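# Carry the tube rack from the next room to the desk

## Task

Bring the tube rack from the counter in the adjacent room and set it on the desk. It must rest upright, with all tubes seated fully down in their holes, and stay that way without the robot holding it. Neither the rack nor any tube may touch the floor, and the robot must not tip over or finish leaning. The connecting door swings shut by itself, but a magnetic wall holder can keep it open. At the end, release the rack and move the robot away.

## Robot and tools

Robot: a Hello Robot Stretch 3 with a single arm. It has a two-wheeled base (0.33 m long, 0.34 m wide) that can drive straight or spin in place but never slide sideways. Spins pivot about the point midway between the drive wheels, 0.05 m behind the front edge. A lift rides up a mast, and the arm telescopes out to the robot's right. To move the gripper forward you drive the base. With the arm retracted and the wrist folded, a spin sweeps a 0.28 m radius. A level, unfolded gripper reaches beyond that circle.

Cameras: head_camera and nav_camera are on the head, which head_pan_rad and head_tilt_rad aim. wrist_camera is on the gripper. Every execute_actions result that is not an error or refusal includes one image per camera, taken when the call ends.

Frames: the base frame has its origin on the floor between the drive wheels, with x forward, y left and z up. hand_pose is reported in this frame, at the point where the closed fingertips meet. With all wrist joints at zero, its x points up, its y points along the arm toward the mast, and its z points rearward. The odometry frame is the base frame at the scene's start. Heading runs from -3.142 to 3.142 and is positive to the left.

execute_actions takes "actions", a list run in order. An empty list only reports the state. Each action is {"robot": command, "steps": n, "until": condition}. steps is 1 to 450 at 30 per second and defaults to 1. An action holding only steps simply waits. If anything is invalid or out of range, the whole call is rejected and ongoing motion continues.

A command may hold "base", "joints" and "contact_limits" together. It can also be {"stop": true}, which brakes everything and clears the queue. It can also be a list of up to 8 commands and {"pause_s": s} waits (s at most 15) that run one after another. Each item starts only after the previous one ends "done"; off_target also counts for base and gripper_m.

base takes exactly one key. translate_m is metres of straight travel, an offset from where the base is when the command begins, positive forward, magnitude at most 1. rotate_rad is radians of spin, also an offset, positive counter-clockwise (left), magnitude at most 3.2. Neither is a pose.

joints is one object of absolute targets keyed by joint name. Any joint not named keeps its old goal. Ranges: lift_m 0 to 1.1 m (arm height); arm_m 0 to 0.52 m (extension); wrist_yaw_rad -1.345 to 4.42 (0 along the arm, positive toward the front, 3.0 folded over the base); wrist_pitch_rad -1.57 to 0.451 (negative tips the fingers down); wrist_roll_rad -2.911 to 2.911; gripper_m -0.089 to 0.179 (wider is larger; the real fingertip gap is 0.007 to 0.025 smaller, and zero below 0.007); head_pan_rad -3.953 to 1.73 (-1.57 looks along the arm); head_tilt_rad -1.53 to 0.419 (negative looks down).

The base moves fast (0.30 m/s, 1.9 rad/s) only when lift_m is below 0.30, arm_m below 0.03 and wrist_yaw_rad above 2.54. Otherwise it is capped at 0.10 m/s and 0.63 rad/s. A new command acts immediately: named joints retarget, an older queue is discarded, and goals set too close may overshoot and return.

contact_limits is {"arm_m": effort}, a motor effort percentage from 1 to 100 (negative sense when retracting). It makes the arm stop with contact_stop at that effort. It lasts until the next arm_m command and is cut to the maximum shown in the robot.contact_limits line.

until: {"robot": {field: [op, value]}} uses =, !=, <, <=, >, >=. Status fields take a word or ["!=","moving"]. Fields include x, y, heading, base_status, each joint's reading, _goal and _status, refusals, queue and queue_left. {"robot": {"status": "ended"}} fires once nothing is moving and no queue runs. {"any": {"status": "ended"}} fires when any one motion ends. Numbers are compared as printed, to 3 decimals, or 4 for translate_m and rotate_rad. Since "done" means within tolerance, avoid waiting for an exact "=".

Gripper: to grasp, command below the object's width. To let go, command at least 0.02 above where the pads made contact. Neither the reading nor "done" proves a grip. A stall guard eases an over-hard squeeze, so heavy items can slip. Send a new value to squeeze again.

Wrist safety: fold or unfold only with lift_m 0.32 to 0.95, wrist_pitch_rad -0.4 and wrist_roll_rad near 0. Once folded, the lift may go to 0.25. With wrist_yaw_rad below -0.4, keep wrist_pitch_rad at -0.5 or lower.

Results: base_status gives its state with distance moved and goal in brackets. joint_goals, joint_status and measured_speeds are per joint. The robot line shows refusals, queue (idle, running, done, dropped, stopped) and queue_left. Status words are moving, done, off_target (resting away from the goal, maybe still pushing), contact_stop (lift or arm went slack), time_out, stopped, not_commanded and torque_fault. on_its_own reports goals the robot changed, slack or switched-off joints, motors loaded at rest, and lean. Lines starting refused:, dropped: or replaced: explain goals not taken, queues cut short, or how a prior motion ended; indices start at 0. Also reported: base_odometry, turned_by_wheels and turned_by_imu, base_tilt in degrees (forward and right positive, a fixed bias up to about 4), and motor_effort in percent with the peak in brackets. lidar_m gives 12 distances in 30-degree sectors, the 1st straight ahead and going counter-clockwise, in a plane 0.17 m high; "-" means nothing seen. wrist_depth_mm and head_depth_mm are 7x7 grids of median depth in mm.

zoom_image: {"camera": one of head_camera, nav_camera, wrist_camera, "region": [x0, y0, x1, y1]} in pixels from the top-left, at most 504 by 504.

finished_scene: {"scene": number of the current scene}. It cannot be undone. Let every motion end first, since the final hold brakes anything still moving.

Avoid: dropping or knocking things, letting rack or tubes reach the floor, and hard pushes. With the gripper above about 0.45 m, pushing into something rigid can tip the robot; pushing again after a contact_stop is worse. Driving while holding or hooking something fixed, or snagging furniture (especially reversing), can tip it. Then undo the last move in small steps, pull the gripper free, and lower lift_m to about 0.2 if still leaning. Long hard loads switch a wrist servo off for 10 s. Loose objects may occasionally get nudged.

Each tool is called after "Request:" by a JSON object that holds its "method" and its "body".

## Session

Request:
{"method": "execute_actions", "body": {"actions": []}}

Scene clock: 0.00 s.
robot.base_odometry: x=+0.000 y=+0.000 heading=+0.000 (m, m, rad; robot's odometry frame)
robot.turned_by_wheels: +0.000 (rad since the last result)
robot.turned_by_imu: +0.000 (rad since the last result)
robot.base_tilt: forward=+2.5 right=-0.6 (deg)
robot.lidar_m: 0.80 0.98 0.94 0.94 1.16 2.53 2.71 1.37 1.58 1.21 0.87 0.79
robot.head_depth_mm: 728 721 715 707 704 699 692 / 755 747 742 734 728 722 717 / 784 776 767 761 757 750 744 / 815 807 800 795 786 779 769 / 849 837 832 823 815 810 804 / 884 878 872 857 850 844 833 / 925 915 903 897 887 876 870
robot.base_status: not_commanded
robot.joint_positions: lift_m=+0.546 arm_m=-0.003 wrist_yaw_rad=+2.955 wrist_pitch_rad=-0.507 wrist_roll_rad=-0.007 gripper_m=+0.037 head_pan_rad=+0.012 head_tilt_rad=-0.024
robot.joint_goals: lift_m=+0.546 arm_m=-0.003 wrist_yaw_rad=+2.955 wrist_pitch_rad=-0.507 wrist_roll_rad=-0.007 gripper_m=+0.037 head_pan_rad=+0.012 head_tilt_rad=-0.024
robot.joint_status: lift_m=not_commanded arm_m=not_commanded wrist_yaw_rad=not_commanded wrist_pitch_rad=not_commanded wrist_roll_rad=not_commanded gripper_m=not_commanded head_pan_rad=not_commanded head_tilt_rad=not_commanded
robot.measured_speeds: translate_m=+0.000 rotate_rad=+0.000 lift_m=+0.000 arm_m=+0.000 wrist_yaw_rad=+0.000 wrist_pitch_rad=+0.000 wrist_roll_rad=+0.000 head_pan_rad=+0.000 head_tilt_rad=+0.000
robot: refusals=0 queue=idle queue_left=0
robot.motor_effort: left_wheel=+0 right_wheel=+0 lift_m=+26 arm_m=+1 wrist_yaw_rad=+0 wrist_pitch_rad=+10 wrist_roll_rad=+0 gripper_m=-1 head_pan_rad=+0 head_tilt_rad=+1 (%)
robot.hand_pose: x=+0.0183 y=+0.0665 z=+0.5394 quat_wxyz=(+0.240, +0.695, +0.114, +0.668) (m; robot's base frame)
robot.wrist_depth_mm: - - 958 902 860 835 776 / - - - - 961 910 877 / - - - - - - 948 / - - - - - - - / 885 879 920 888 907 894 894 / 770 741 - 765 789 749 755 / 680 676 652 670 668 670 681
pictures: head_camera (sideways: a quarter turn clockwise sets it upright), nav_camera (sideways: a quarter turn counterclockwise sets it upright), wrist_camera
Images, in order (width x height): head_camera 896x504, nav_camera 672x504, wrist_camera 644x364.

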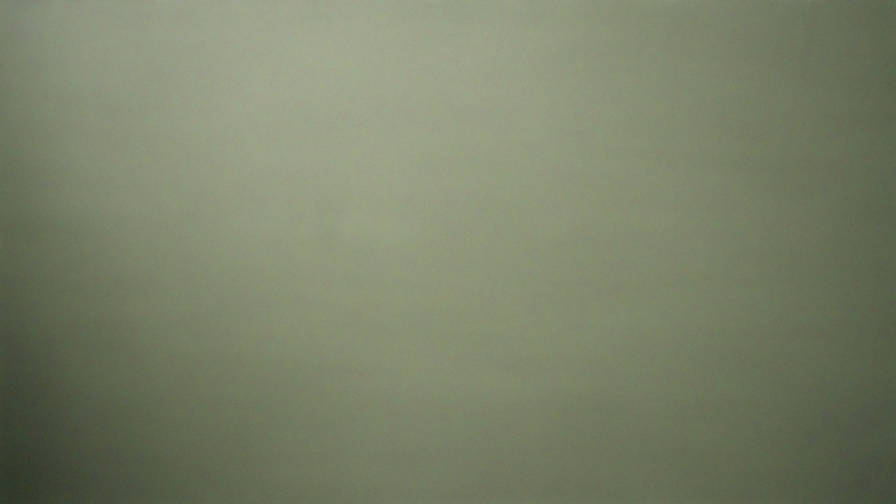

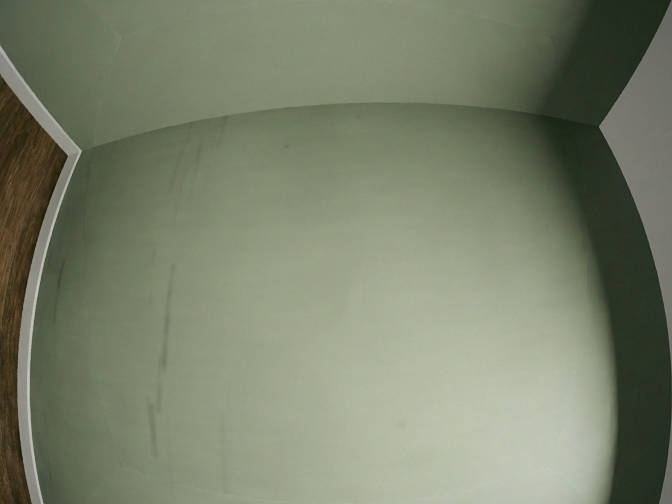

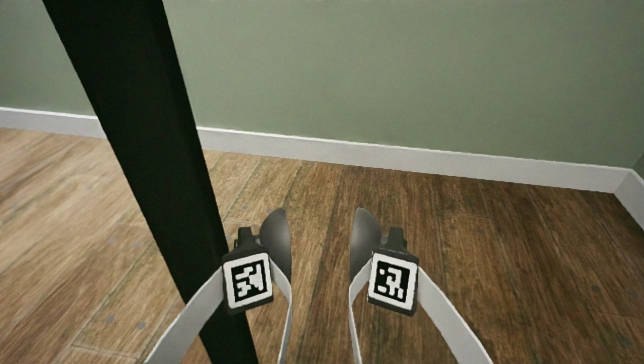

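Look around.

Request:
{"method": "execute_actions", "body": {"actions": [{"robot":{"joints":{"head_pan_rad":-3.1,"head_tilt_rad":-0.4}},"steps":200,"until":{"robot":{"status":"ended"}}}]}}

Request:
{"method": "execute_actions", "body": {"actions": [{"robot":{"joints":{"head_pan_rad":-1.8,"head_tilt_rad":-0.4}},"steps":200,"until":{"robot":{"status":"ended"}}}]}}

Request:
{"method": "execute_actions", "body": {"actions": [{"robot":{"joints":{"head_pan_rad":1.7,"head_tilt_rad":-0.4}},"steps":200,"until":{"robot":{"status":"ended"}}}]}}

Scene clock: 5.20 s.
robot.base_odometry: x=+0.000 y=+0.000 heading=+0.000 (m, m, rad; robot's odometry frame)
robot.turned_by_wheels: +0.000 (rad since the last result)
robot.turned_by_imu: -0.001 (rad since the last result)
robot.base_tilt: forward=+2.5 right=-0.4 (deg)
robot.lidar_m: 0.80 0.98 0.94 0.95 1.17 2.52 2.71 1.38 1.58 1.21 0.87 0.79
robot.head_depth_mm: 2487 2689 2802 2961 2638 1904 1505 / 2604 2740 2915 3064 2604 1907 1495 / 2699 2855 3048 3186 2598 1884 1469 / 2835 2992 3190 3361 2564 1874 1481 / 2908 3047 3228 3452 2529 1872 1463 / 2446 2607 2756 2858 2541 1849 1459 / 2110 2228 2321 2424 2384 1842 1454
robot.base_status: not_commanded
robot.joint_positions: lift_m=+0.546 arm_m=-0.003 wrist_yaw_rad=+2.955 wrist_pitch_rad=-0.507 wrist_roll_rad=-0.007 gripper_m=+0.037 head_pan_rad=-3.093 head_tilt_rad=-0.395
robot.joint_goals: lift_m=+0.546 arm_m=-0.003 wrist_yaw_rad=+2.955 wrist_pitch_rad=-0.507 wrist_roll_rad=-0.007 gripper_m=+0.037 head_pan_rad=-3.100 head_tilt_rad=-0.400
robot.joint_status: lift_m=not_commanded arm_m=not_commanded wrist_yaw_rad=not_commanded wrist_pitch_rad=not_commanded wrist_roll_rad=not_commanded gripper_m=not_commanded head_pan_rad=done head_tilt_rad=done
robot.measured_speeds: translate_m=+0.000 rotate_rad=+0.000 lift_m=+0.000 arm_m=+0.000 wrist_yaw_rad=+0.000 wrist_pitch_rad=+0.000 wrist_roll_rad=+0.000 head_pan_rad=+0.000 head_tilt_rad=+0.000
robot: refusals=0 queue=done queue_left=0
robot.motor_effort: left_wheel=+0(0) right_wheel=+0(0) lift_m=+26(26) arm_m=+0(0) wrist_yaw_rad=-1(0) wrist_pitch_rad=+10(9) wrist_roll_rad=+0(0) gripper_m=+0(0) head_pan_rad=-3(34) head_tilt_rad=-2(18) (%)
robot.hand_pose: x=+0.0183 y=+0.0665 z=+0.5394 quat_wxyz=(+0.240, +0.695, +0.114, +0.668) (m; robot's base frame)
robot.wrist_depth_mm: - - 936 913 851 836 797 / - - - - 920 893 850 / - - - - - - 927 / - - - - - - - / 894 888 916 906 889 880 882 / 768 776 - 752 791 756 769 / 660 667 652 667 668 668 667
pictures: head_camera (sideways: a quarter turn clockwise sets it upright), nav_camera (sideways: a quarter turn counterclockwise sets it upright), wrist_camera
Images, in order (width x height): head_camera 896x504, nav_camera 672x504, wrist_camera 644x364.

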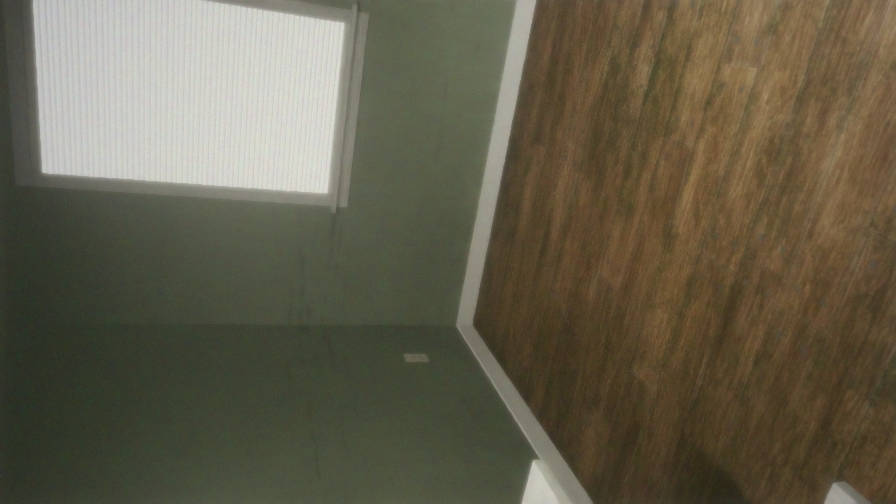

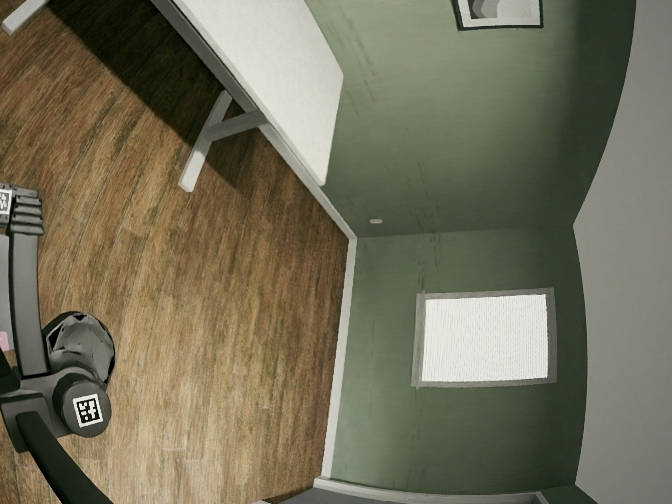

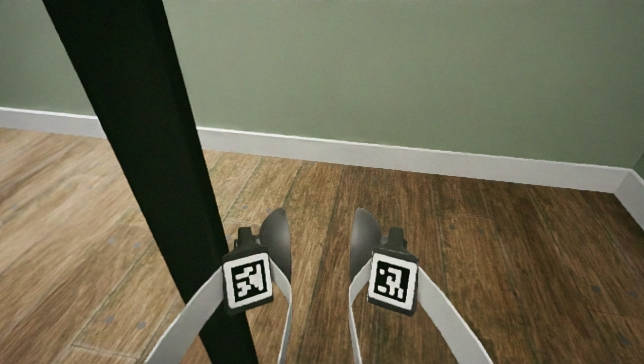

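Scene clock: 6.43 s.
robot.base_odometry: x=+0.000 y=+0.000 heading=+0.000 (m, m, rad; robot's odometry frame)
robot.turned_by_wheels: +0.000 (rad since the last result)
robot.turned_by_imu: +0.000 (rad since the last result)
robot.base_tilt: forward=+2.4 right=-0.5 (deg)
robot.lidar_m: 0.80 0.98 0.94 0.95 1.17 2.53 2.72 1.38 1.58 1.21 0.87 0.79
robot.head_depth_mm: 1314 1395 1494 1566 1172 966 1499 / 1340 1423 1503 1586 1160 1707 1494 / 1358 1436 1534 1589 1154 1690 1488 / 1370 1446 1549 1620 1138 1743 1473 / 1384 1470 1561 1623 1128 1741 1478 / 1389 1489 1584 1641 1112 1452 1468 / 1406 1496 1601 1701 1107 1767 1450
robot.base_status: not_commanded
robot.joint_positions: lift_m=+0.546 arm_m=-0.003 wrist_yaw_rad=+2.955 wrist_pitch_rad=-0.507 wrist_roll_rad=-0.007 gripper_m=+0.037 head_pan_rad=-1.807 head_tilt_rad=-0.395
robot.joint_goals: lift_m=+0.546 arm_m=-0.003 wrist_yaw_rad=+2.955 wrist_pitch_rad=-0.507 wrist_roll_rad=-0.007 gripper_m=+0.037 head_pan_rad=-1.800 head_tilt_rad=-0.400
robot.joint_status: lift_m=not_commanded arm_m=not_commanded wrist_yaw_rad=not_commanded wrist_pitch_rad=not_commanded wrist_roll_rad=not_commanded gripper_m=not_commanded head_pan_rad=done head_tilt_rad=done
robot.measured_speeds: translate_m=+0.000 rotate_rad=+0.000 lift_m=+0.000 arm_m=+0.000 wrist_yaw_rad=+0.000 wrist_pitch_rad=+0.000 wrist_roll_rad=+0.000 head_pan_rad=+0.000 head_tilt_rad=+0.000
robot: refusals=0 queue=done queue_left=0
robot.motor_effort: left_wheel=+0(0) right_wheel=+0(0) lift_m=+26(26) arm_m=+0(0) wrist_yaw_rad=-1(1) wrist_pitch_rad=+9(10) wrist_roll_rad=+0(0) gripper_m=+0(2) head_pan_rad=+3(37) head_tilt_rad=-2(2) (%)
robot.hand_pose: x=+0.0183 y=+0.0665 z=+0.5394 quat_wxyz=(+0.240, +0.695, +0.114, +0.668) (m; robot's base frame)
robot.wrist_depth_mm: - - 951 895 879 824 792 / - - - - 947 880 826 / - - - - - - 932 / - - - - - - - / 892 900 942 904 901 882 897 / 771 774 - 754 777 753 772 / 670 656 644 681 669 671 673
pictures: head_camera (sideways: a quarter turn clockwise sets it upright), nav_camera (sideways: a quarter turn counterclockwise sets it upright), wrist_camera
Images, in order (width x height): head_camera 896x504, nav_camera 672x504, wrist_camera 644x364.

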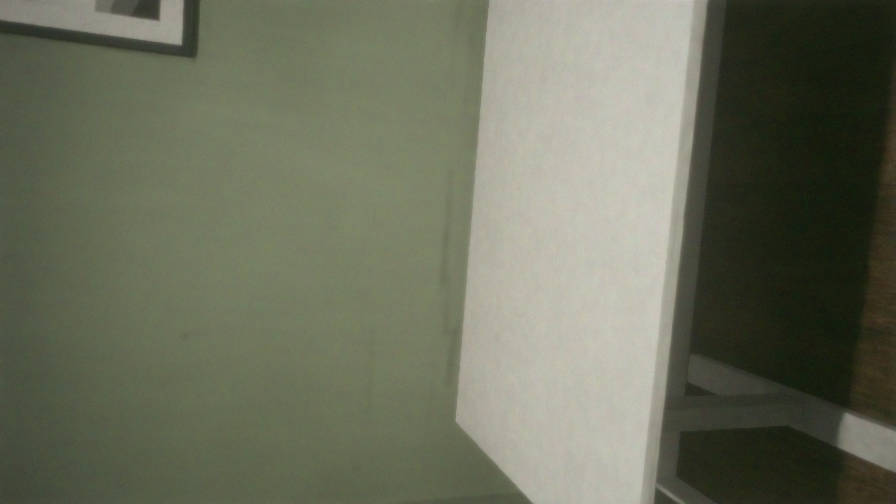

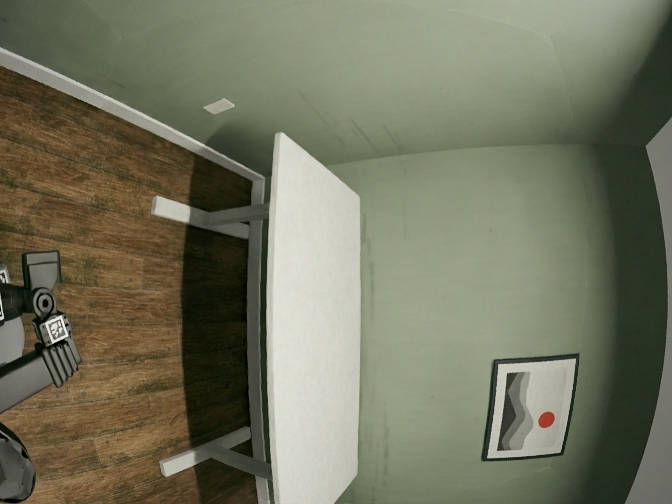

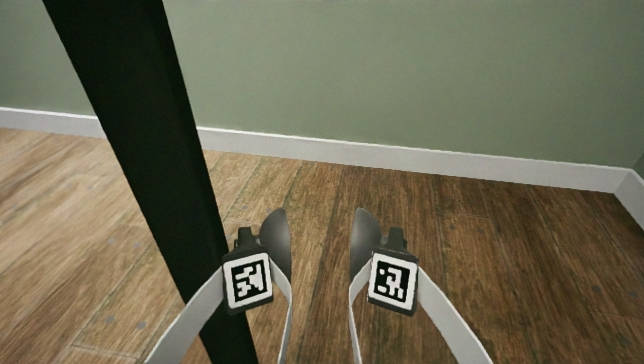

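Scene clock: 8.60 s.
robot.base_odometry: x=+0.000 y=+0.000 heading=+0.000 (m, m, rad; robot's odometry frame)
robot.turned_by_wheels: +0.000 (rad since the last result)
robot.turned_by_imu: -0.001 (rad since the last result)
robot.base_tilt: forward=+2.4 right=-0.4 (deg)
robot.lidar_m: 0.80 0.98 0.94 0.95 1.16 2.53 2.71 1.38 1.58 1.21 0.87 0.79
robot.head_depth_mm: 769 810 850 897 950 1009 1069 / 803 847 891 945 1006 1070 1142 / 839 888 939 998 1064 1137 1221 / 883 932 989 1055 1125 1211 1304 / 925 985 1047 1120 1201 1298 1385 / 979 1038 1113 1188 1285 1400 1451 / 1032 1106 1179 1275 1377 1490 1480
robot.base_status: not_commanded
robot.joint_positions: lift_m=+0.546 arm_m=-0.003 wrist_yaw_rad=+2.955 wrist_pitch_rad=-0.507 wrist_roll_rad=-0.007 gripper_m=+0.037 head_pan_rad=+1.693 head_tilt_rad=-0.395
robot.joint_goals: lift_m=+0.546 arm_m=-0.003 wrist_yaw_rad=+2.955 wrist_pitch_rad=-0.507 wrist_roll_rad=-0.007 gripper_m=+0.037 head_pan_rad=+1.700 head_tilt_rad=-0.400
robot.joint_status: lift_m=not_commanded arm_m=not_commanded wrist_yaw_rad=not_commanded wrist_pitch_rad=not_commanded wrist_roll_rad=not_commanded gripper_m=not_commanded head_pan_rad=done head_tilt_rad=done
robot.measured_speeds: translate_m=+0.000 rotate_rad=+0.000 lift_m=+0.000 arm_m=+0.000 wrist_yaw_rad=+0.000 wrist_pitch_rad=+0.000 wrist_roll_rad=+0.000 head_pan_rad=+0.000 head_tilt_rad=+0.000
robot: refusals=0 queue=done queue_left=0
robot.motor_effort: left_wheel=+0(0) right_wheel=+0(0) lift_m=+26(26) arm_m=+1(1) wrist_yaw_rad=+0(0) wrist_pitch_rad=+9(10) wrist_roll_rad=+0(0) gripper_m=+0(0) head_pan_rad=+2(34) head_tilt_rad=-2(2) (%)
robot.hand_pose: x=+0.0183 y=+0.0665 z=+0.5394 quat_wxyz=(+0.240, +0.695, +0.114, +0.668) (m; robot's base frame)
robot.wrist_depth_mm: - - 942 897 852 807 804 / - - - - 961 889 839 / - - - - - - 923 / - - - - - - - / 880 886 917 890 909 904 888 / 778 751 - 772 784 774 753 / 670 661 646 679 677 661 685
pictures: head_camera (sideways: a quarter turn clockwise sets it upright), nav_camera (sideways: a quarter turn counterclockwise sets it upright), wrist_camera
Images, in order (width x height): head_camera 896x504, nav_camera 672x504, wrist_camera 644x364.

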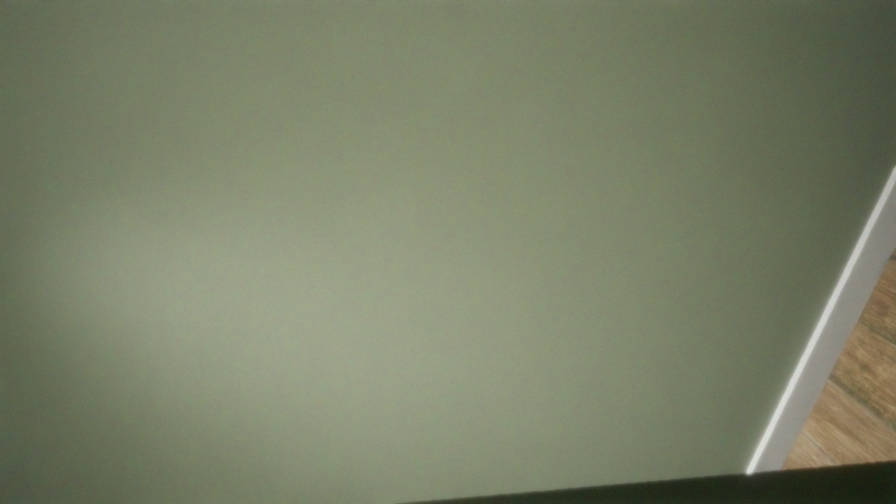

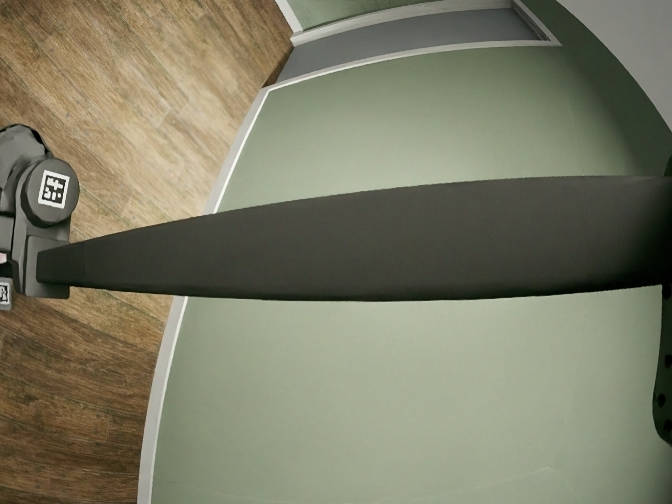

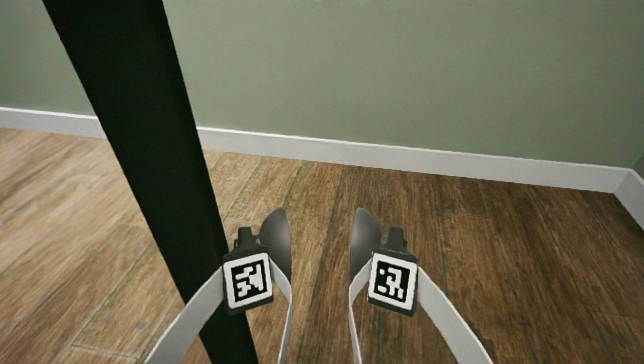

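Request:
{"method": "execute_actions", "body": {"actions": [{"robot":[{"joints":{"lift_m":0.27,"head_pan_rad":0.5,"head_tilt_rad":-0.3}},{"base":{"rotate_rad":2.85}},{"base":{"translate_m":0.8}}],"steps":450,"until":{"robot":{"status":"ended"}}}]}}

Scene clock: 22.50 s.
robot.base_odometry: x=-0.766 y=+0.230 heading=+2.850 (m, m, rad; robot's odometry frame)
robot.turned_by_wheels: +2.850 (rad since the last result)
robot.turned_by_imu: +2.853 (rad since the last result)
robot.base_tilt: forward=+2.4 right=-0.5 (deg)
robot.lidar_m: 2.18 2.06 1.57 1.08 1.62 1.62 1.58 1.32 1.01 0.99 1.04 1.48
robot.head_depth_mm: 1911 1983 2054 2104 2235 2147 1630 / 2022 2093 2176 2243 2350 2128 1621 / 2124 2222 2313 2391 2548 2099 1619 / 2235 2369 2455 2603 2645 2083 1596 / 2274 2380 2513 2685 2709 2074 1592 / 1972 2070 2163 2241 2353 2062 1586 / 1757 1829 1894 1987 2060 2041 1577
robot.base_status: done (translate_m +0.8000 of +0.8000)
robot.joint_positions: lift_m=+0.270 arm_m=-0.003 wrist_yaw_rad=+2.955 wrist_pitch_rad=-0.508 wrist_roll_rad=-0.007 gripper_m=+0.037 head_pan_rad=+0.507 head_tilt_rad=-0.309
robot.joint_goals: lift_m=+0.270 arm_m=-0.003 wrist_yaw_rad=+2.955 wrist_pitch_rad=-0.508 wrist_roll_rad=-0.007 gripper_m=+0.037 head_pan_rad=+0.500 head_tilt_rad=-0.300
robot.joint_status: lift_m=done arm_m=not_commanded wrist_yaw_rad=not_commanded wrist_pitch_rad=not_commanded wrist_roll_rad=not_commanded gripper_m=not_commanded head_pan_rad=done head_tilt_rad=done
robot.measured_speeds: translate_m=+0.000 rotate_rad=+0.000 lift_m=+0.000 arm_m=+0.000 wrist_yaw_rad=+0.000 wrist_pitch_rad=+0.000 wrist_roll_rad=+0.000 head_pan_rad=+0.000 head_tilt_rad=+0.000
robot: refusals=0 queue=done queue_left=0
robot.motor_effort: left_wheel=-4(13) right_wheel=+3(8) lift_m=+22(26) arm_m=+0(0) wrist_yaw_rad=+0(1) wrist_pitch_rad=+10(10) wrist_roll_rad=+0(0) gripper_m=+0(1) head_pan_rad=-3(35) head_tilt_rad=+3(11) (%)
robot.hand_pose: x=+0.0182 y=+0.0663 z=+0.2632 quat_wxyz=(+0.241, +0.695, +0.114, +0.667) (m; robot's base frame)
robot.wrist_depth_mm: - - - - - - - / - - - - - - - / 807 - 795 797 790 794 797 / 648 644 629 637 630 628 632 / 530 529 538 548 532 527 525 / 461 - - - 464 454 451 / - - - - 392 394 394
pictures: head_camera (sideways: a quarter turn clockwise sets it upright), nav_camera (sideways: a quarter turn counterclockwise sets it upright), wrist_camera
Images, in order (width x height): head_camera 896x504, nav_camera 672x504, wrist_camera 644x364.

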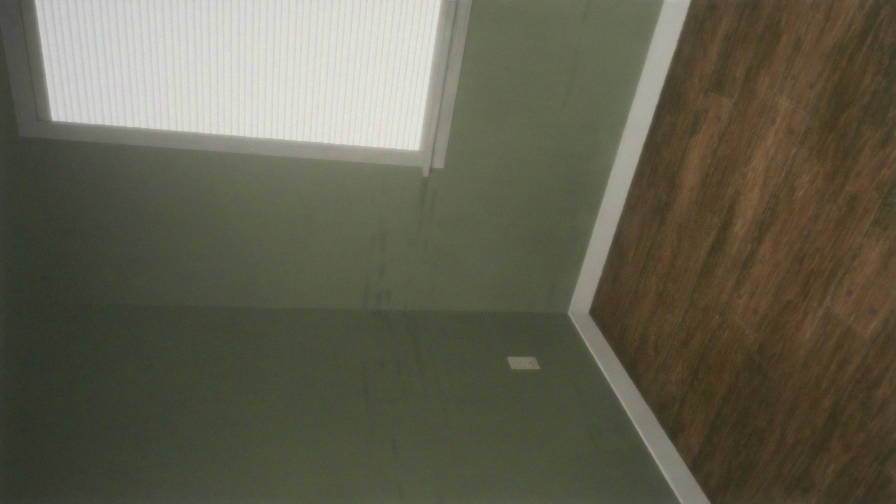

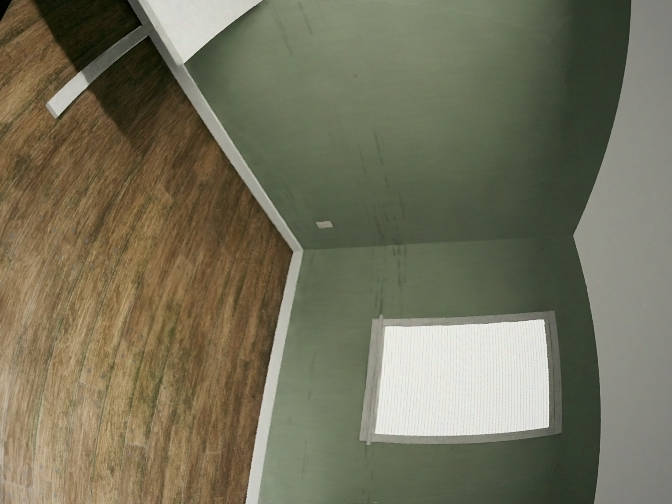

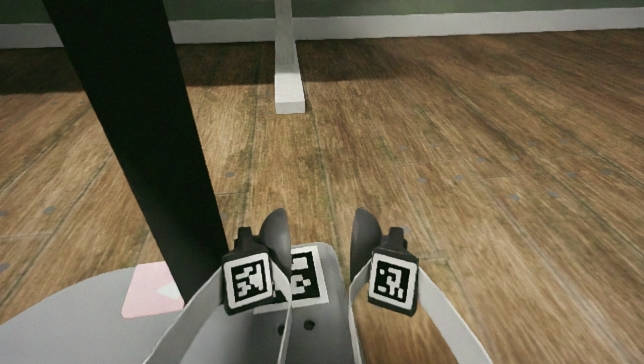

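Door is now on my right.

Request:
{"method": "execute_actions", "body": {"actions": [{"robot":{"joints":{"head_pan_rad":-1.2,"head_tilt_rad":-0.5}},"steps":200,"until":{"robot":{"status":"ended"}}}]}}

Scene clock: 25.53 s.
robot.base_odometry: x=-0.766 y=+0.230 heading=+2.850 (m, m, rad; robot's odometry frame)
robot.turned_by_wheels: +0.000 (rad since the last result)
robot.turned_by_imu: -0.001 (rad since the last result)
robot.base_tilt: forward=+2.3 right=-0.5 (deg)
robot.lidar_m: 2.18 2.05 1.57 1.08 1.62 1.62 1.58 1.32 1.01 0.99 1.04 1.47
robot.head_depth_mm: 795 845 905 977 1054 1151 1249 / 827 881 946 1024 1116 1217 1302 / 858 918 993 1074 1167 1290 1355 / 898 966 1042 1139 1245 1376 1360 / 938 1009 1099 1200 1322 1477 1355 / 982 1056 1145 1270 1405 1541 1343 / 1028 1120 1220 1337 1505 1602 1338
robot.base_status: done (translate_m +0.8000 of +0.8000)
robot.joint_positions: lift_m=+0.270 arm_m=-0.003 wrist_yaw_rad=+2.955 wrist_pitch_rad=-0.508 wrist_roll_rad=-0.007 gripper_m=+0.037 head_pan_rad=-1.193 head_tilt_rad=-0.494
robot.joint_goals: lift_m=+0.270 arm_m=-0.003 wrist_yaw_rad=+2.955 wrist_pitch_rad=-0.508 wrist_roll_rad=-0.007 gripper_m=+0.037 head_pan_rad=-1.200 head_tilt_rad=-0.500
robot.joint_status: lift_m=done arm_m=not_commanded wrist_yaw_rad=not_commanded wrist_pitch_rad=not_commanded wrist_roll_rad=not_commanded gripper_m=not_commanded head_pan_rad=done head_tilt_rad=done
robot.measured_speeds: translate_m=+0.000 rotate_rad=+0.000 lift_m=+0.000 arm_m=+0.000 wrist_yaw_rad=+0.000 wrist_pitch_rad=+0.000 wrist_roll_rad=+0.000 head_pan_rad=+0.000 head_tilt_rad=+0.000
robot: refusals=0 queue=done queue_left=0
robot.motor_effort: left_wheel=-4(4) right_wheel=+2(2) lift_m=+22(22) arm_m=+0(0) wrist_yaw_rad=-1(0) wrist_pitch_rad=+10(10) wrist_roll_rad=+0(0) gripper_m=+0(1) head_pan_rad=-3(35) head_tilt_rad=-2(14) (%)
robot.hand_pose: x=+0.0182 y=+0.0663 z=+0.2632 quat_wxyz=(+0.241, +0.695, +0.114, +0.667) (m; robot's base frame)
robot.wrist_depth_mm: - - - - - - - / - - - - - - - / 791 - 801 790 799 802 797 / 632 630 632 636 634 638 639 / 518 530 546 549 541 530 528 / 467 - - - 466 455 455 / - - - - 389 396 392
pictures: head_camera (sideways: a quarter turn clockwise sets it upright), nav_camera (sideways: a quarter turn counterclockwise sets it upright), wrist_camera
Images, in order (width x height): head_camera 896x504, nav_camera 672x504, wrist_camera 644x364.

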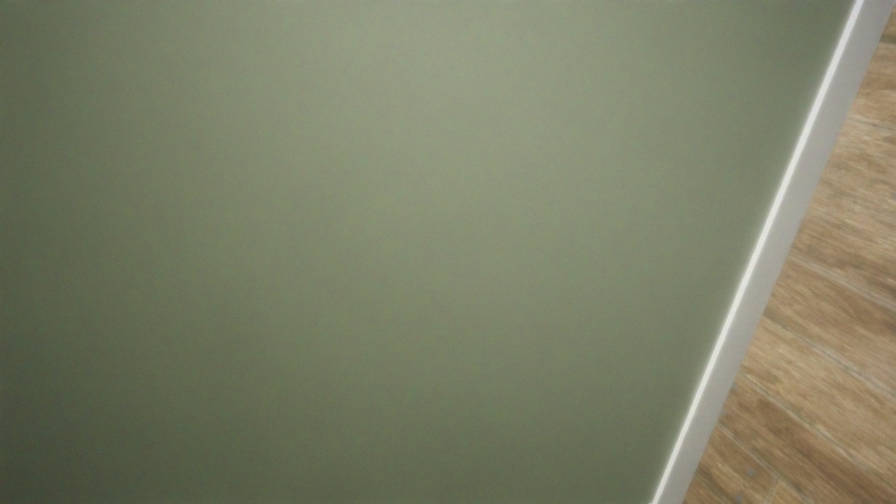

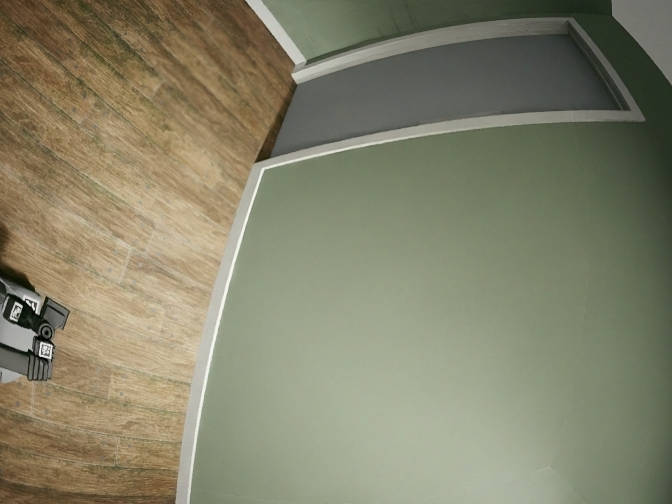

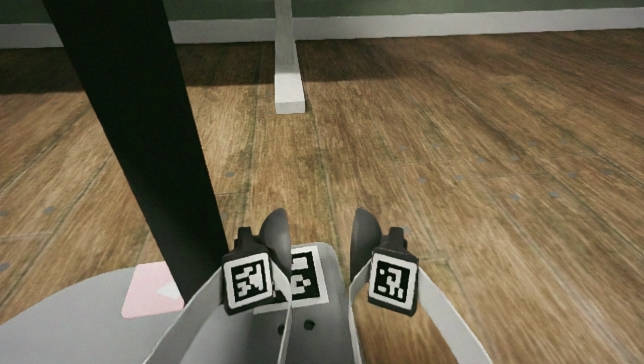

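Request:
{"method": "execute_actions", "body": {"actions": [{"robot":[{"base":{"translate_m":1.0},"joints":{"head_pan_rad":-1.4,"head_tilt_rad":-0.4}},{"base":{"translate_m":0.4}}],"steps":450,"until":{"robot":{"status":"ended"}}}]}}

Scene clock: 36.20 s.
robot.base_odometry: x=-2.107 y=+0.633 heading=+2.850 (m, m, rad; robot's odometry frame)
robot.turned_by_wheels: +0.000 (rad since the last result)
robot.turned_by_imu: +0.003 (rad since the last result)
robot.base_tilt: forward=+2.4 right=-0.4 (deg)
robot.lidar_m: 0.79 0.84 1.21 1.45 1.53 1.68 2.97 1.43 1.09 1.16 1.05 0.81
robot.head_depth_mm: 939 992 1058 1126 1195 1268 1313 / 961 1013 1074 1153 1234 1327 1410 / 980 1040 1111 1183 1270 1368 1428 / 1004 1065 1131 1208 1304 1420 1458 / 1025 1084 1156 1241 1339 1457 1452 / 1046 1115 1189 1283 1380 1507 1437 / 1038 1104 1151 1237 1325 1443 1436
robot.base_status: done (translate_m +0.4000 of +0.4000)
robot.joint_positions: lift_m=+0.270 arm_m=-0.003 wrist_yaw_rad=+2.955 wrist_pitch_rad=-0.508 wrist_roll_rad=-0.007 gripper_m=+0.037 head_pan_rad=-1.393 head_tilt_rad=-0.409
robot.joint_goals: lift_m=+0.270 arm_m=-0.003 wrist_yaw_rad=+2.955 wrist_pitch_rad=-0.508 wrist_roll_rad=-0.007 gripper_m=+0.037 head_pan_rad=-1.400 head_tilt_rad=-0.400
robot.joint_status: lift_m=done arm_m=not_commanded wrist_yaw_rad=not_commanded wrist_pitch_rad=not_commanded wrist_roll_rad=not_commanded gripper_m=not_commanded head_pan_rad=done head_tilt_rad=done
robot.measured_speeds: translate_m=+0.000 rotate_rad=+0.000 lift_m=+0.000 arm_m=+0.000 wrist_yaw_rad=+0.000 wrist_pitch_rad=+0.000 wrist_roll_rad=+0.000 head_pan_rad=+0.000 head_tilt_rad=+0.000
robot: refusals=0 queue=done queue_left=0
robot.motor_effort: left_wheel=-4(10) right_wheel=+2(8) lift_m=+22(22) arm_m=+0(0) wrist_yaw_rad=+0(0) wrist_pitch_rad=+10(10) wrist_roll_rad=+0(0) gripper_m=+0(0) head_pan_rad=-3(17) head_tilt_rad=+3(10) (%)
robot.hand_pose: x=+0.0182 y=+0.0663 z=+0.2632 quat_wxyz=(+0.241, +0.695, +0.114, +0.667) (m; robot's base frame)
robot.wrist_depth_mm: - - - - - - 815 / - - - - - - 824 / 788 - 817 791 793 794 758 / 643 632 634 641 634 644 645 / 530 533 544 550 543 533 529 / 469 - - - 466 451 445 / - - - - 393 396 395
pictures: head_camera (sideways: a quarter turn clockwise sets it upright), nav_camera (sideways: a quarter turn counterclockwise sets it upright), wrist_camera
Images, in order (width x height): head_camera 896x504, nav_camera 672x504, wrist_camera 644x364.

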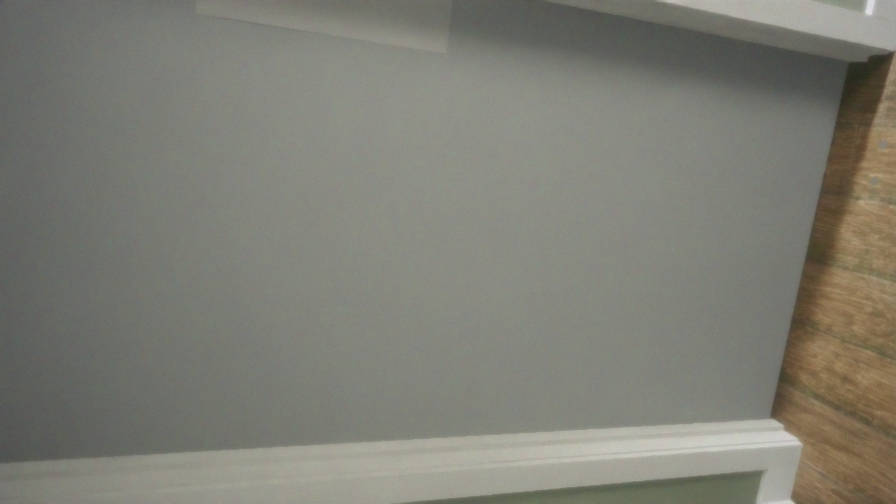

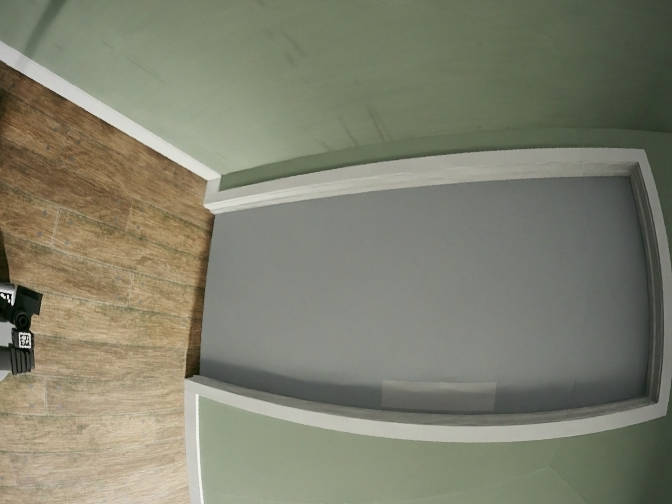

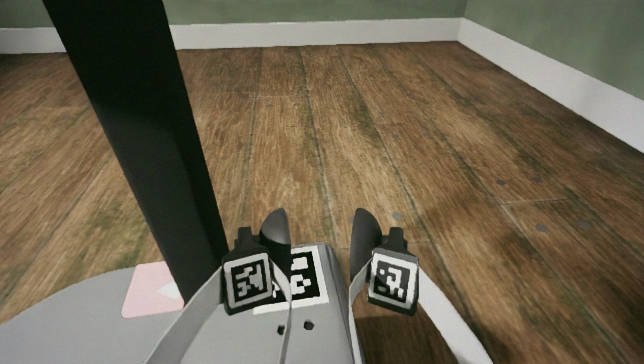

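Request:
{"method": "execute_actions", "body": {"actions": [{"robot":[{"base":{"translate_m":0.14}},{"base":{"rotate_rad":-1.5708},"joints":{"head_pan_rad":0,"head_tilt_rad":-0.6}},{"base":{"translate_m":0.9}}],"steps":450,"until":{"robot":{"status":"ended"}}}]}}

Scene clock: 54.00 s.
robot.base_odometry: x=-1.982 y=+1.535 heading=+1.279 (m, m, rad; robot's odometry frame)
robot.turned_by_wheels: -1.571 (rad since the last result)
robot.turned_by_imu: -1.570 (rad since the last result)
robot.base_tilt: forward=+2.3 right=-0.5 (deg)
robot.lidar_m: 0.27 0.29 0.42 0.58 0.62 0.90 2.33 2.45 3.23 0.54 0.36 0.28
robot.head_depth_mm: - - - - 291 322 378 / - - - - 291 326 382 / - - - - 291 328 387 / - - - - 293 331 391 / - - - - 295 334 395 / - - - - 297 337 400 / - - - - 297 341 404
robot.base_status: done (translate_m +0.9000 of +0.9000)
robot.joint_positions: lift_m=+0.270 arm_m=-0.003 wrist_yaw_rad=+2.955 wrist_pitch_rad=-0.508 wrist_roll_rad=-0.007 gripper_m=+0.037 head_pan_rad=-0.007 head_tilt_rad=-0.594
robot.joint_goals: lift_m=+0.270 arm_m=-0.003 wrist_yaw_rad=+2.955 wrist_pitch_rad=-0.508 wrist_roll_rad=-0.007 gripper_m=+0.037 head_pan_rad=+0.000 head_tilt_rad=-0.600
robot.joint_status: lift_m=done arm_m=not_commanded wrist_yaw_rad=not_commanded wrist_pitch_rad=not_commanded wrist_roll_rad=not_commanded gripper_m=not_commanded head_pan_rad=done head_tilt_rad=done
robot.measured_speeds: translate_m=+0.000 rotate_rad=+0.000 lift_m=+0.000 arm_m=+0.000 wrist_yaw_rad=+0.000 wrist_pitch_rad=+0.000 wrist_roll_rad=+0.000 head_pan_rad=+0.000 head_tilt_rad=+0.000
robot: refusals=0 queue=done queue_left=0
robot.motor_effort: left_wheel=+3(15) right_wheel=-2(7) lift_m=+22(22) arm_m=+0(0) wrist_yaw_rad=+0(0) wrist_pitch_rad=+10(10) wrist_roll_rad=+0(0) gripper_m=+0(1) head_pan_rad=+3(34) head_tilt_rad=-2(17) (%)
robot.hand_pose: x=+0.0182 y=+0.0663 z=+0.2632 quat_wxyz=(+0.241, +0.695, +0.114, +0.667) (m; robot's base frame)
robot.wrist_depth_mm: 537 - 558 563 464 405 286 / 579 - 601 618 503 411 288 / 635 - 673 678 550 419 292 / 637 640 633 633 585 419 295 / 535 521 552 551 537 435 301 / 461 - - - 468 427 301 / - - - - 393 390 306
pictures: head_camera (sideways: a quarter turn clockwise sets it upright), nav_camera (sideways: a quarter turn counterclockwise sets it upright), wrist_camera
Images, in order (width x height): head_camera 896x504, nav_camera 672x504, wrist_camera 644x364.

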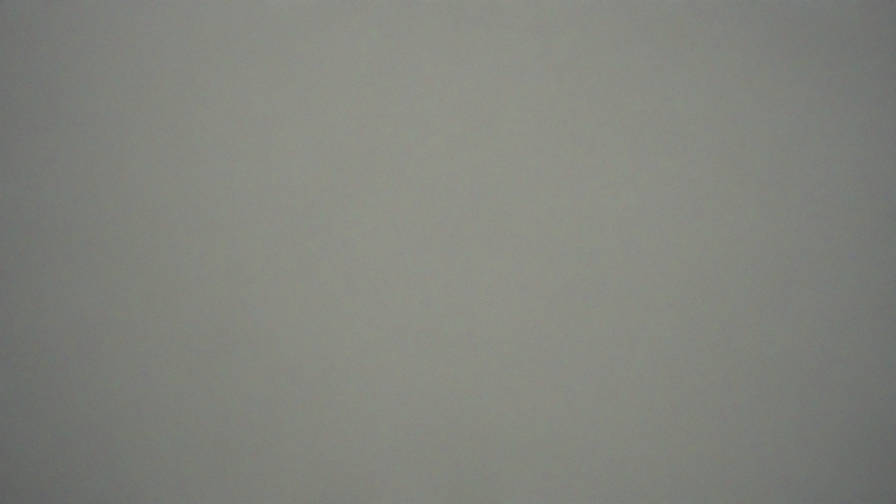

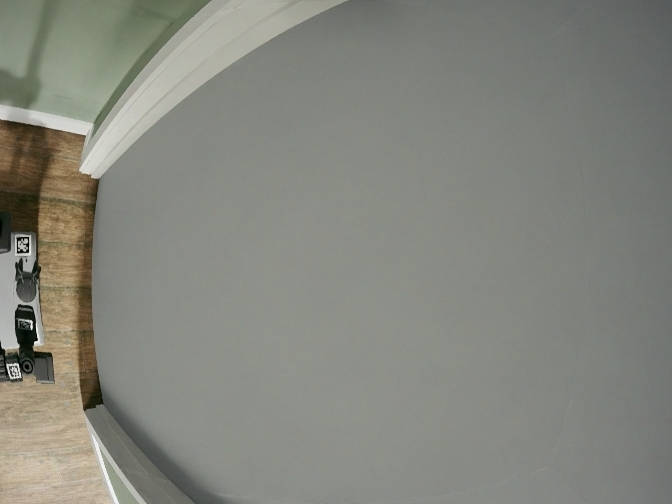

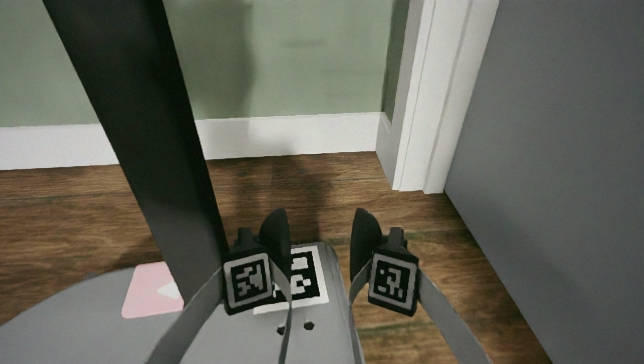

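Door 0.27 m ahead. Slow mode for contact.

Request:
{"method": "execute_actions", "body": {"actions": [{"robot":[{"joints":{"lift_m":0.33,"head_tilt_rad":-0.8}},{"base":{"translate_m":0.6}}],"steps":450,"until":{"robot":{"status":"ended"}}}]}}

Scene clock: 66.73 s.
robot.base_odometry: x=-1.810 y=+2.110 heading=+1.280 (m, m, rad; robot's odometry frame)
robot.turned_by_wheels: +0.001 (rad since the last result)
robot.turned_by_imu: -0.134 (rad since the last result)
robot.base_tilt: forward=+2.2 right=-0.5 (deg)
robot.lidar_m: - - 0.15 0.19 0.59 0.77 1.90 2.61 3.37 0.28 0.15 -
robot.head_depth_mm: - - - - - - - / - - - - - - - / - - - - - - - / - - - - - - - / - - - - - - - / - - - - - - - / - - - - - - -
robot.base_status: off_target (translate_m +0.5998 of +0.6000)
robot.joint_positions: lift_m=+0.330 arm_m=-0.003 wrist_yaw_rad=+2.961 wrist_pitch_rad=-0.511 wrist_roll_rad=-0.006 gripper_m=+0.037 head_pan_rad=+0.019 head_tilt_rad=-0.807
robot.joint_goals: lift_m=+0.330 arm_m=-0.003 wrist_yaw_rad=+2.961 wrist_pitch_rad=-0.511 wrist_roll_rad=-0.006 gripper_m=+0.037 head_pan_rad=+0.000 head_tilt_rad=-0.800
robot.joint_status: lift_m=done arm_m=not_commanded wrist_yaw_rad=not_commanded wrist_pitch_rad=not_commanded wrist_roll_rad=not_commanded gripper_m=not_commanded head_pan_rad=done head_tilt_rad=done
robot.measured_speeds: translate_m=+0.000 rotate_rad=+0.000 lift_m=+0.000 arm_m=+0.000 wrist_yaw_rad=+0.000 wrist_pitch_rad=+0.000 wrist_roll_rad=+0.000 head_pan_rad=+0.000 head_tilt_rad=+0.000
robot: refusals=0 queue=done queue_left=0
robot.on_its_own: left_wheel is at rest, and its effort (+68) is outside its rest range (-18 to +18)
robot.motor_effort: left_wheel=+68(100) right_wheel=+6(57) lift_m=+25(31) arm_m=+1(0) wrist_yaw_rad=-6(14) wrist_pitch_rad=+12(14) wrist_roll_rad=-1(1) gripper_m=+1(1) head_pan_rad=-7(13) head_tilt_rad=+2(16) (%)
robot.hand_pose: x=+0.0168 y=+0.0662 z=+0.3224 quat_wxyz=(+0.240, +0.695, +0.117, +0.668) (m; robot's base frame)
robot.wrist_depth_mm: 489 - 416 269 124 81 60 / 530 - 473 299 130 83 61 / 581 - 519 328 135 85 62 / 631 663 686 371 142 88 64 / 603 598 617 449 138 91 65 / 509 524 - 467 130 93 67 / 462 - - - 183 95 68
pictures: head_camera (sideways: a quarter turn clockwise sets it upright), nav_camera (sideways: a quarter turn counterclockwise sets it upright), wrist_camera
Images, in order (width x height): head_camera 896x504, nav_camera 672x504, wrist_camera 644x364.

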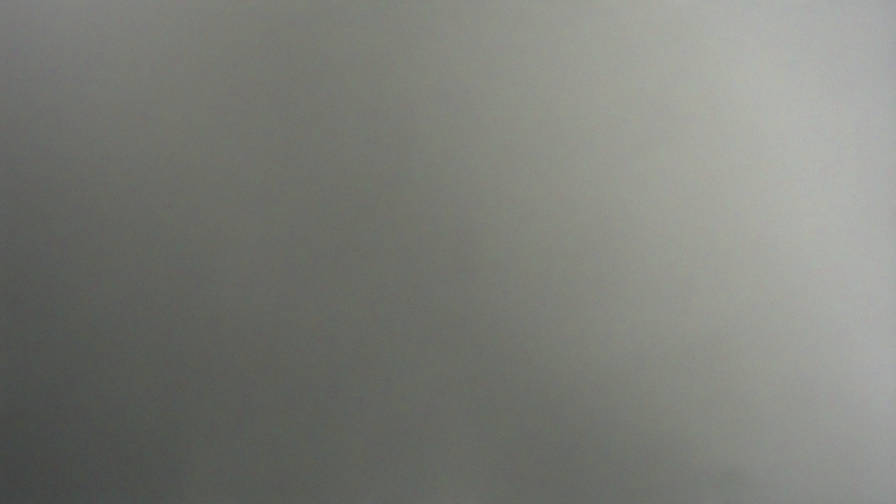

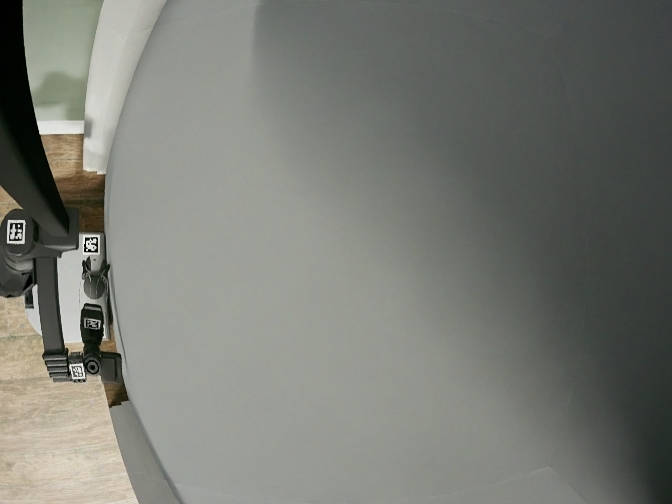

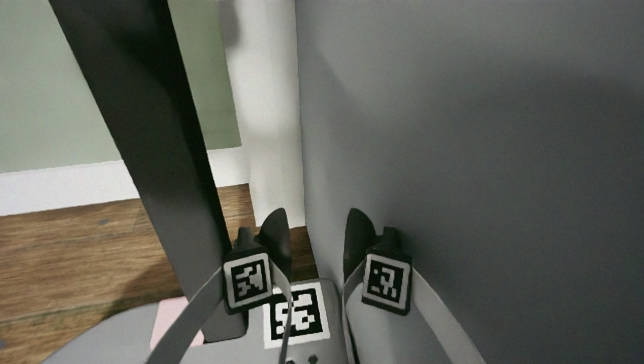

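Request:
{"method": "execute_actions", "body": {"actions": [{"robot":[{"base":{"translate_m":-0.35},"joints":{"head_pan_rad":0,"head_tilt_rad":-1.0}}],"steps":450,"until":{"robot":{"status":"ended"}}}]}}

Scene clock: 76.50 s.
robot.base_odometry: x=-1.911 y=+1.774 heading=+1.279 (m, m, rad; robot's odometry frame)
robot.turned_by_wheels: -0.001 (rad since the last result)
robot.turned_by_imu: -0.005 (rad since the last result)
robot.base_tilt: forward=+2.5 right=-0.5 (deg)
robot.lidar_m: 0.40 0.41 0.51 0.55 0.57 0.75 1.83 2.25 2.36 1.57 0.57 0.43
robot.head_depth_mm: 338 397 482 616 853 1192 1124 / 336 395 480 610 840 1208 1118 / 334 392 476 605 829 1205 1115 / 333 391 473 600 820 1203 1105 / 331 389 470 595 809 1174 1102 / 330 386 467 590 801 1170 1101 / 328 384 463 585 792 1160 1095
robot.base_status: done (translate_m -0.3500 of -0.3500)
robot.joint_positions: lift_m=+0.330 arm_m=-0.003 wrist_yaw_rad=+2.956 wrist_pitch_rad=-0.511 wrist_roll_rad=-0.006 gripper_m=+0.037 head_pan_rad=+0.007 head_tilt_rad=-0.988
robot.joint_goals: lift_m=+0.330 arm_m=-0.003 wrist_yaw_rad=+2.956 wrist_pitch_rad=-0.511 wrist_roll_rad=-0.006 gripper_m=+0.037 head_pan_rad=+0.000 head_tilt_rad=-1.000
robot.joint_status: lift_m=done arm_m=not_commanded wrist_yaw_rad=not_commanded wrist_pitch_rad=not_commanded wrist_roll_rad=not_commanded gripper_m=not_commanded head_pan_rad=done head_tilt_rad=done
robot.measured_speeds: translate_m=+0.000 rotate_rad=+0.000 lift_m=+0.000 arm_m=+0.000 wrist_yaw_rad=+0.000 wrist_pitch_rad=+0.000 wrist_roll_rad=+0.000 head_pan_rad=+0.000 head_tilt_rad=+0.000
robot: refusals=0 queue=done queue_left=0
robot.motor_effort: left_wheel=+1(69) right_wheel=+0(6) lift_m=+25(25) arm_m=+1(0) wrist_yaw_rad=-1(5) wrist_pitch_rad=+12(12) wrist_roll_rad=-1(1) gripper_m=+0(2) head_pan_rad=-2(8) head_tilt_rad=-4(18) (%)
robot.hand_pose: x=+0.0178 y=+0.0660 z=+0.3224 quat_wxyz=(+0.241, +0.695, +0.116, +0.667) (m; robot's base frame)
robot.wrist_depth_mm: 472 - 525 556 575 460 382 / 511 - 571 613 626 494 388 / 559 - 631 693 679 538 397 / 603 635 674 700 667 552 404 / 609 600 622 603 605 565 415 / 517 516 - 530 537 518 427 / 460 - - - 453 454 427
pictures: head_camera (sideways: a quarter turn clockwise sets it upright), nav_camera (sideways: a quarter turn counterclockwise sets it upright), wrist_camera
Images, in order (width x height): head_camera 896x504, nav_camera 672x504, wrist_camera 644x364.

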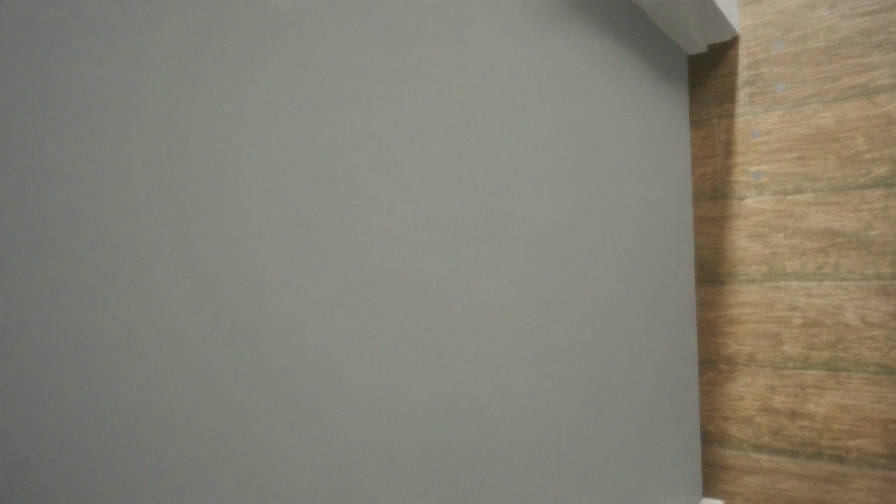

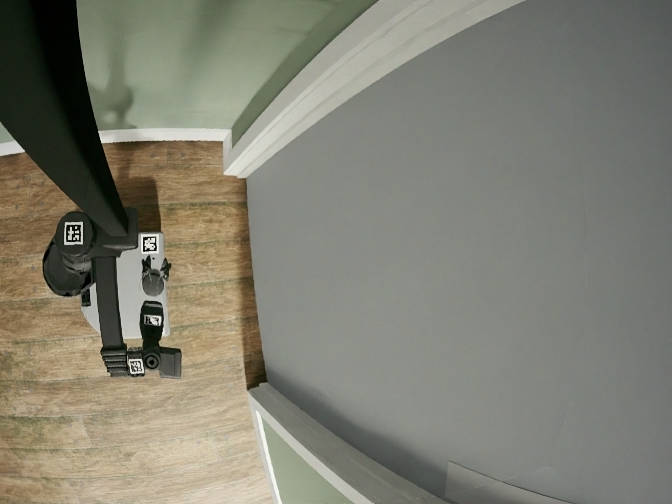

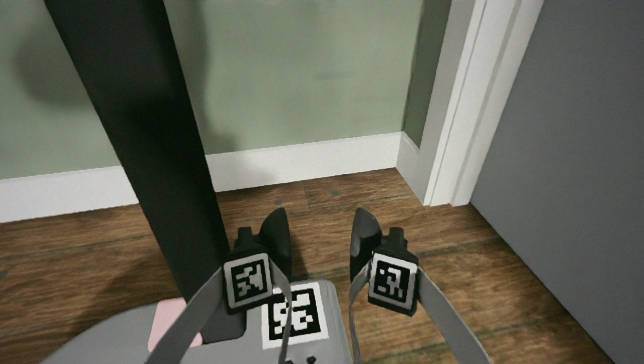

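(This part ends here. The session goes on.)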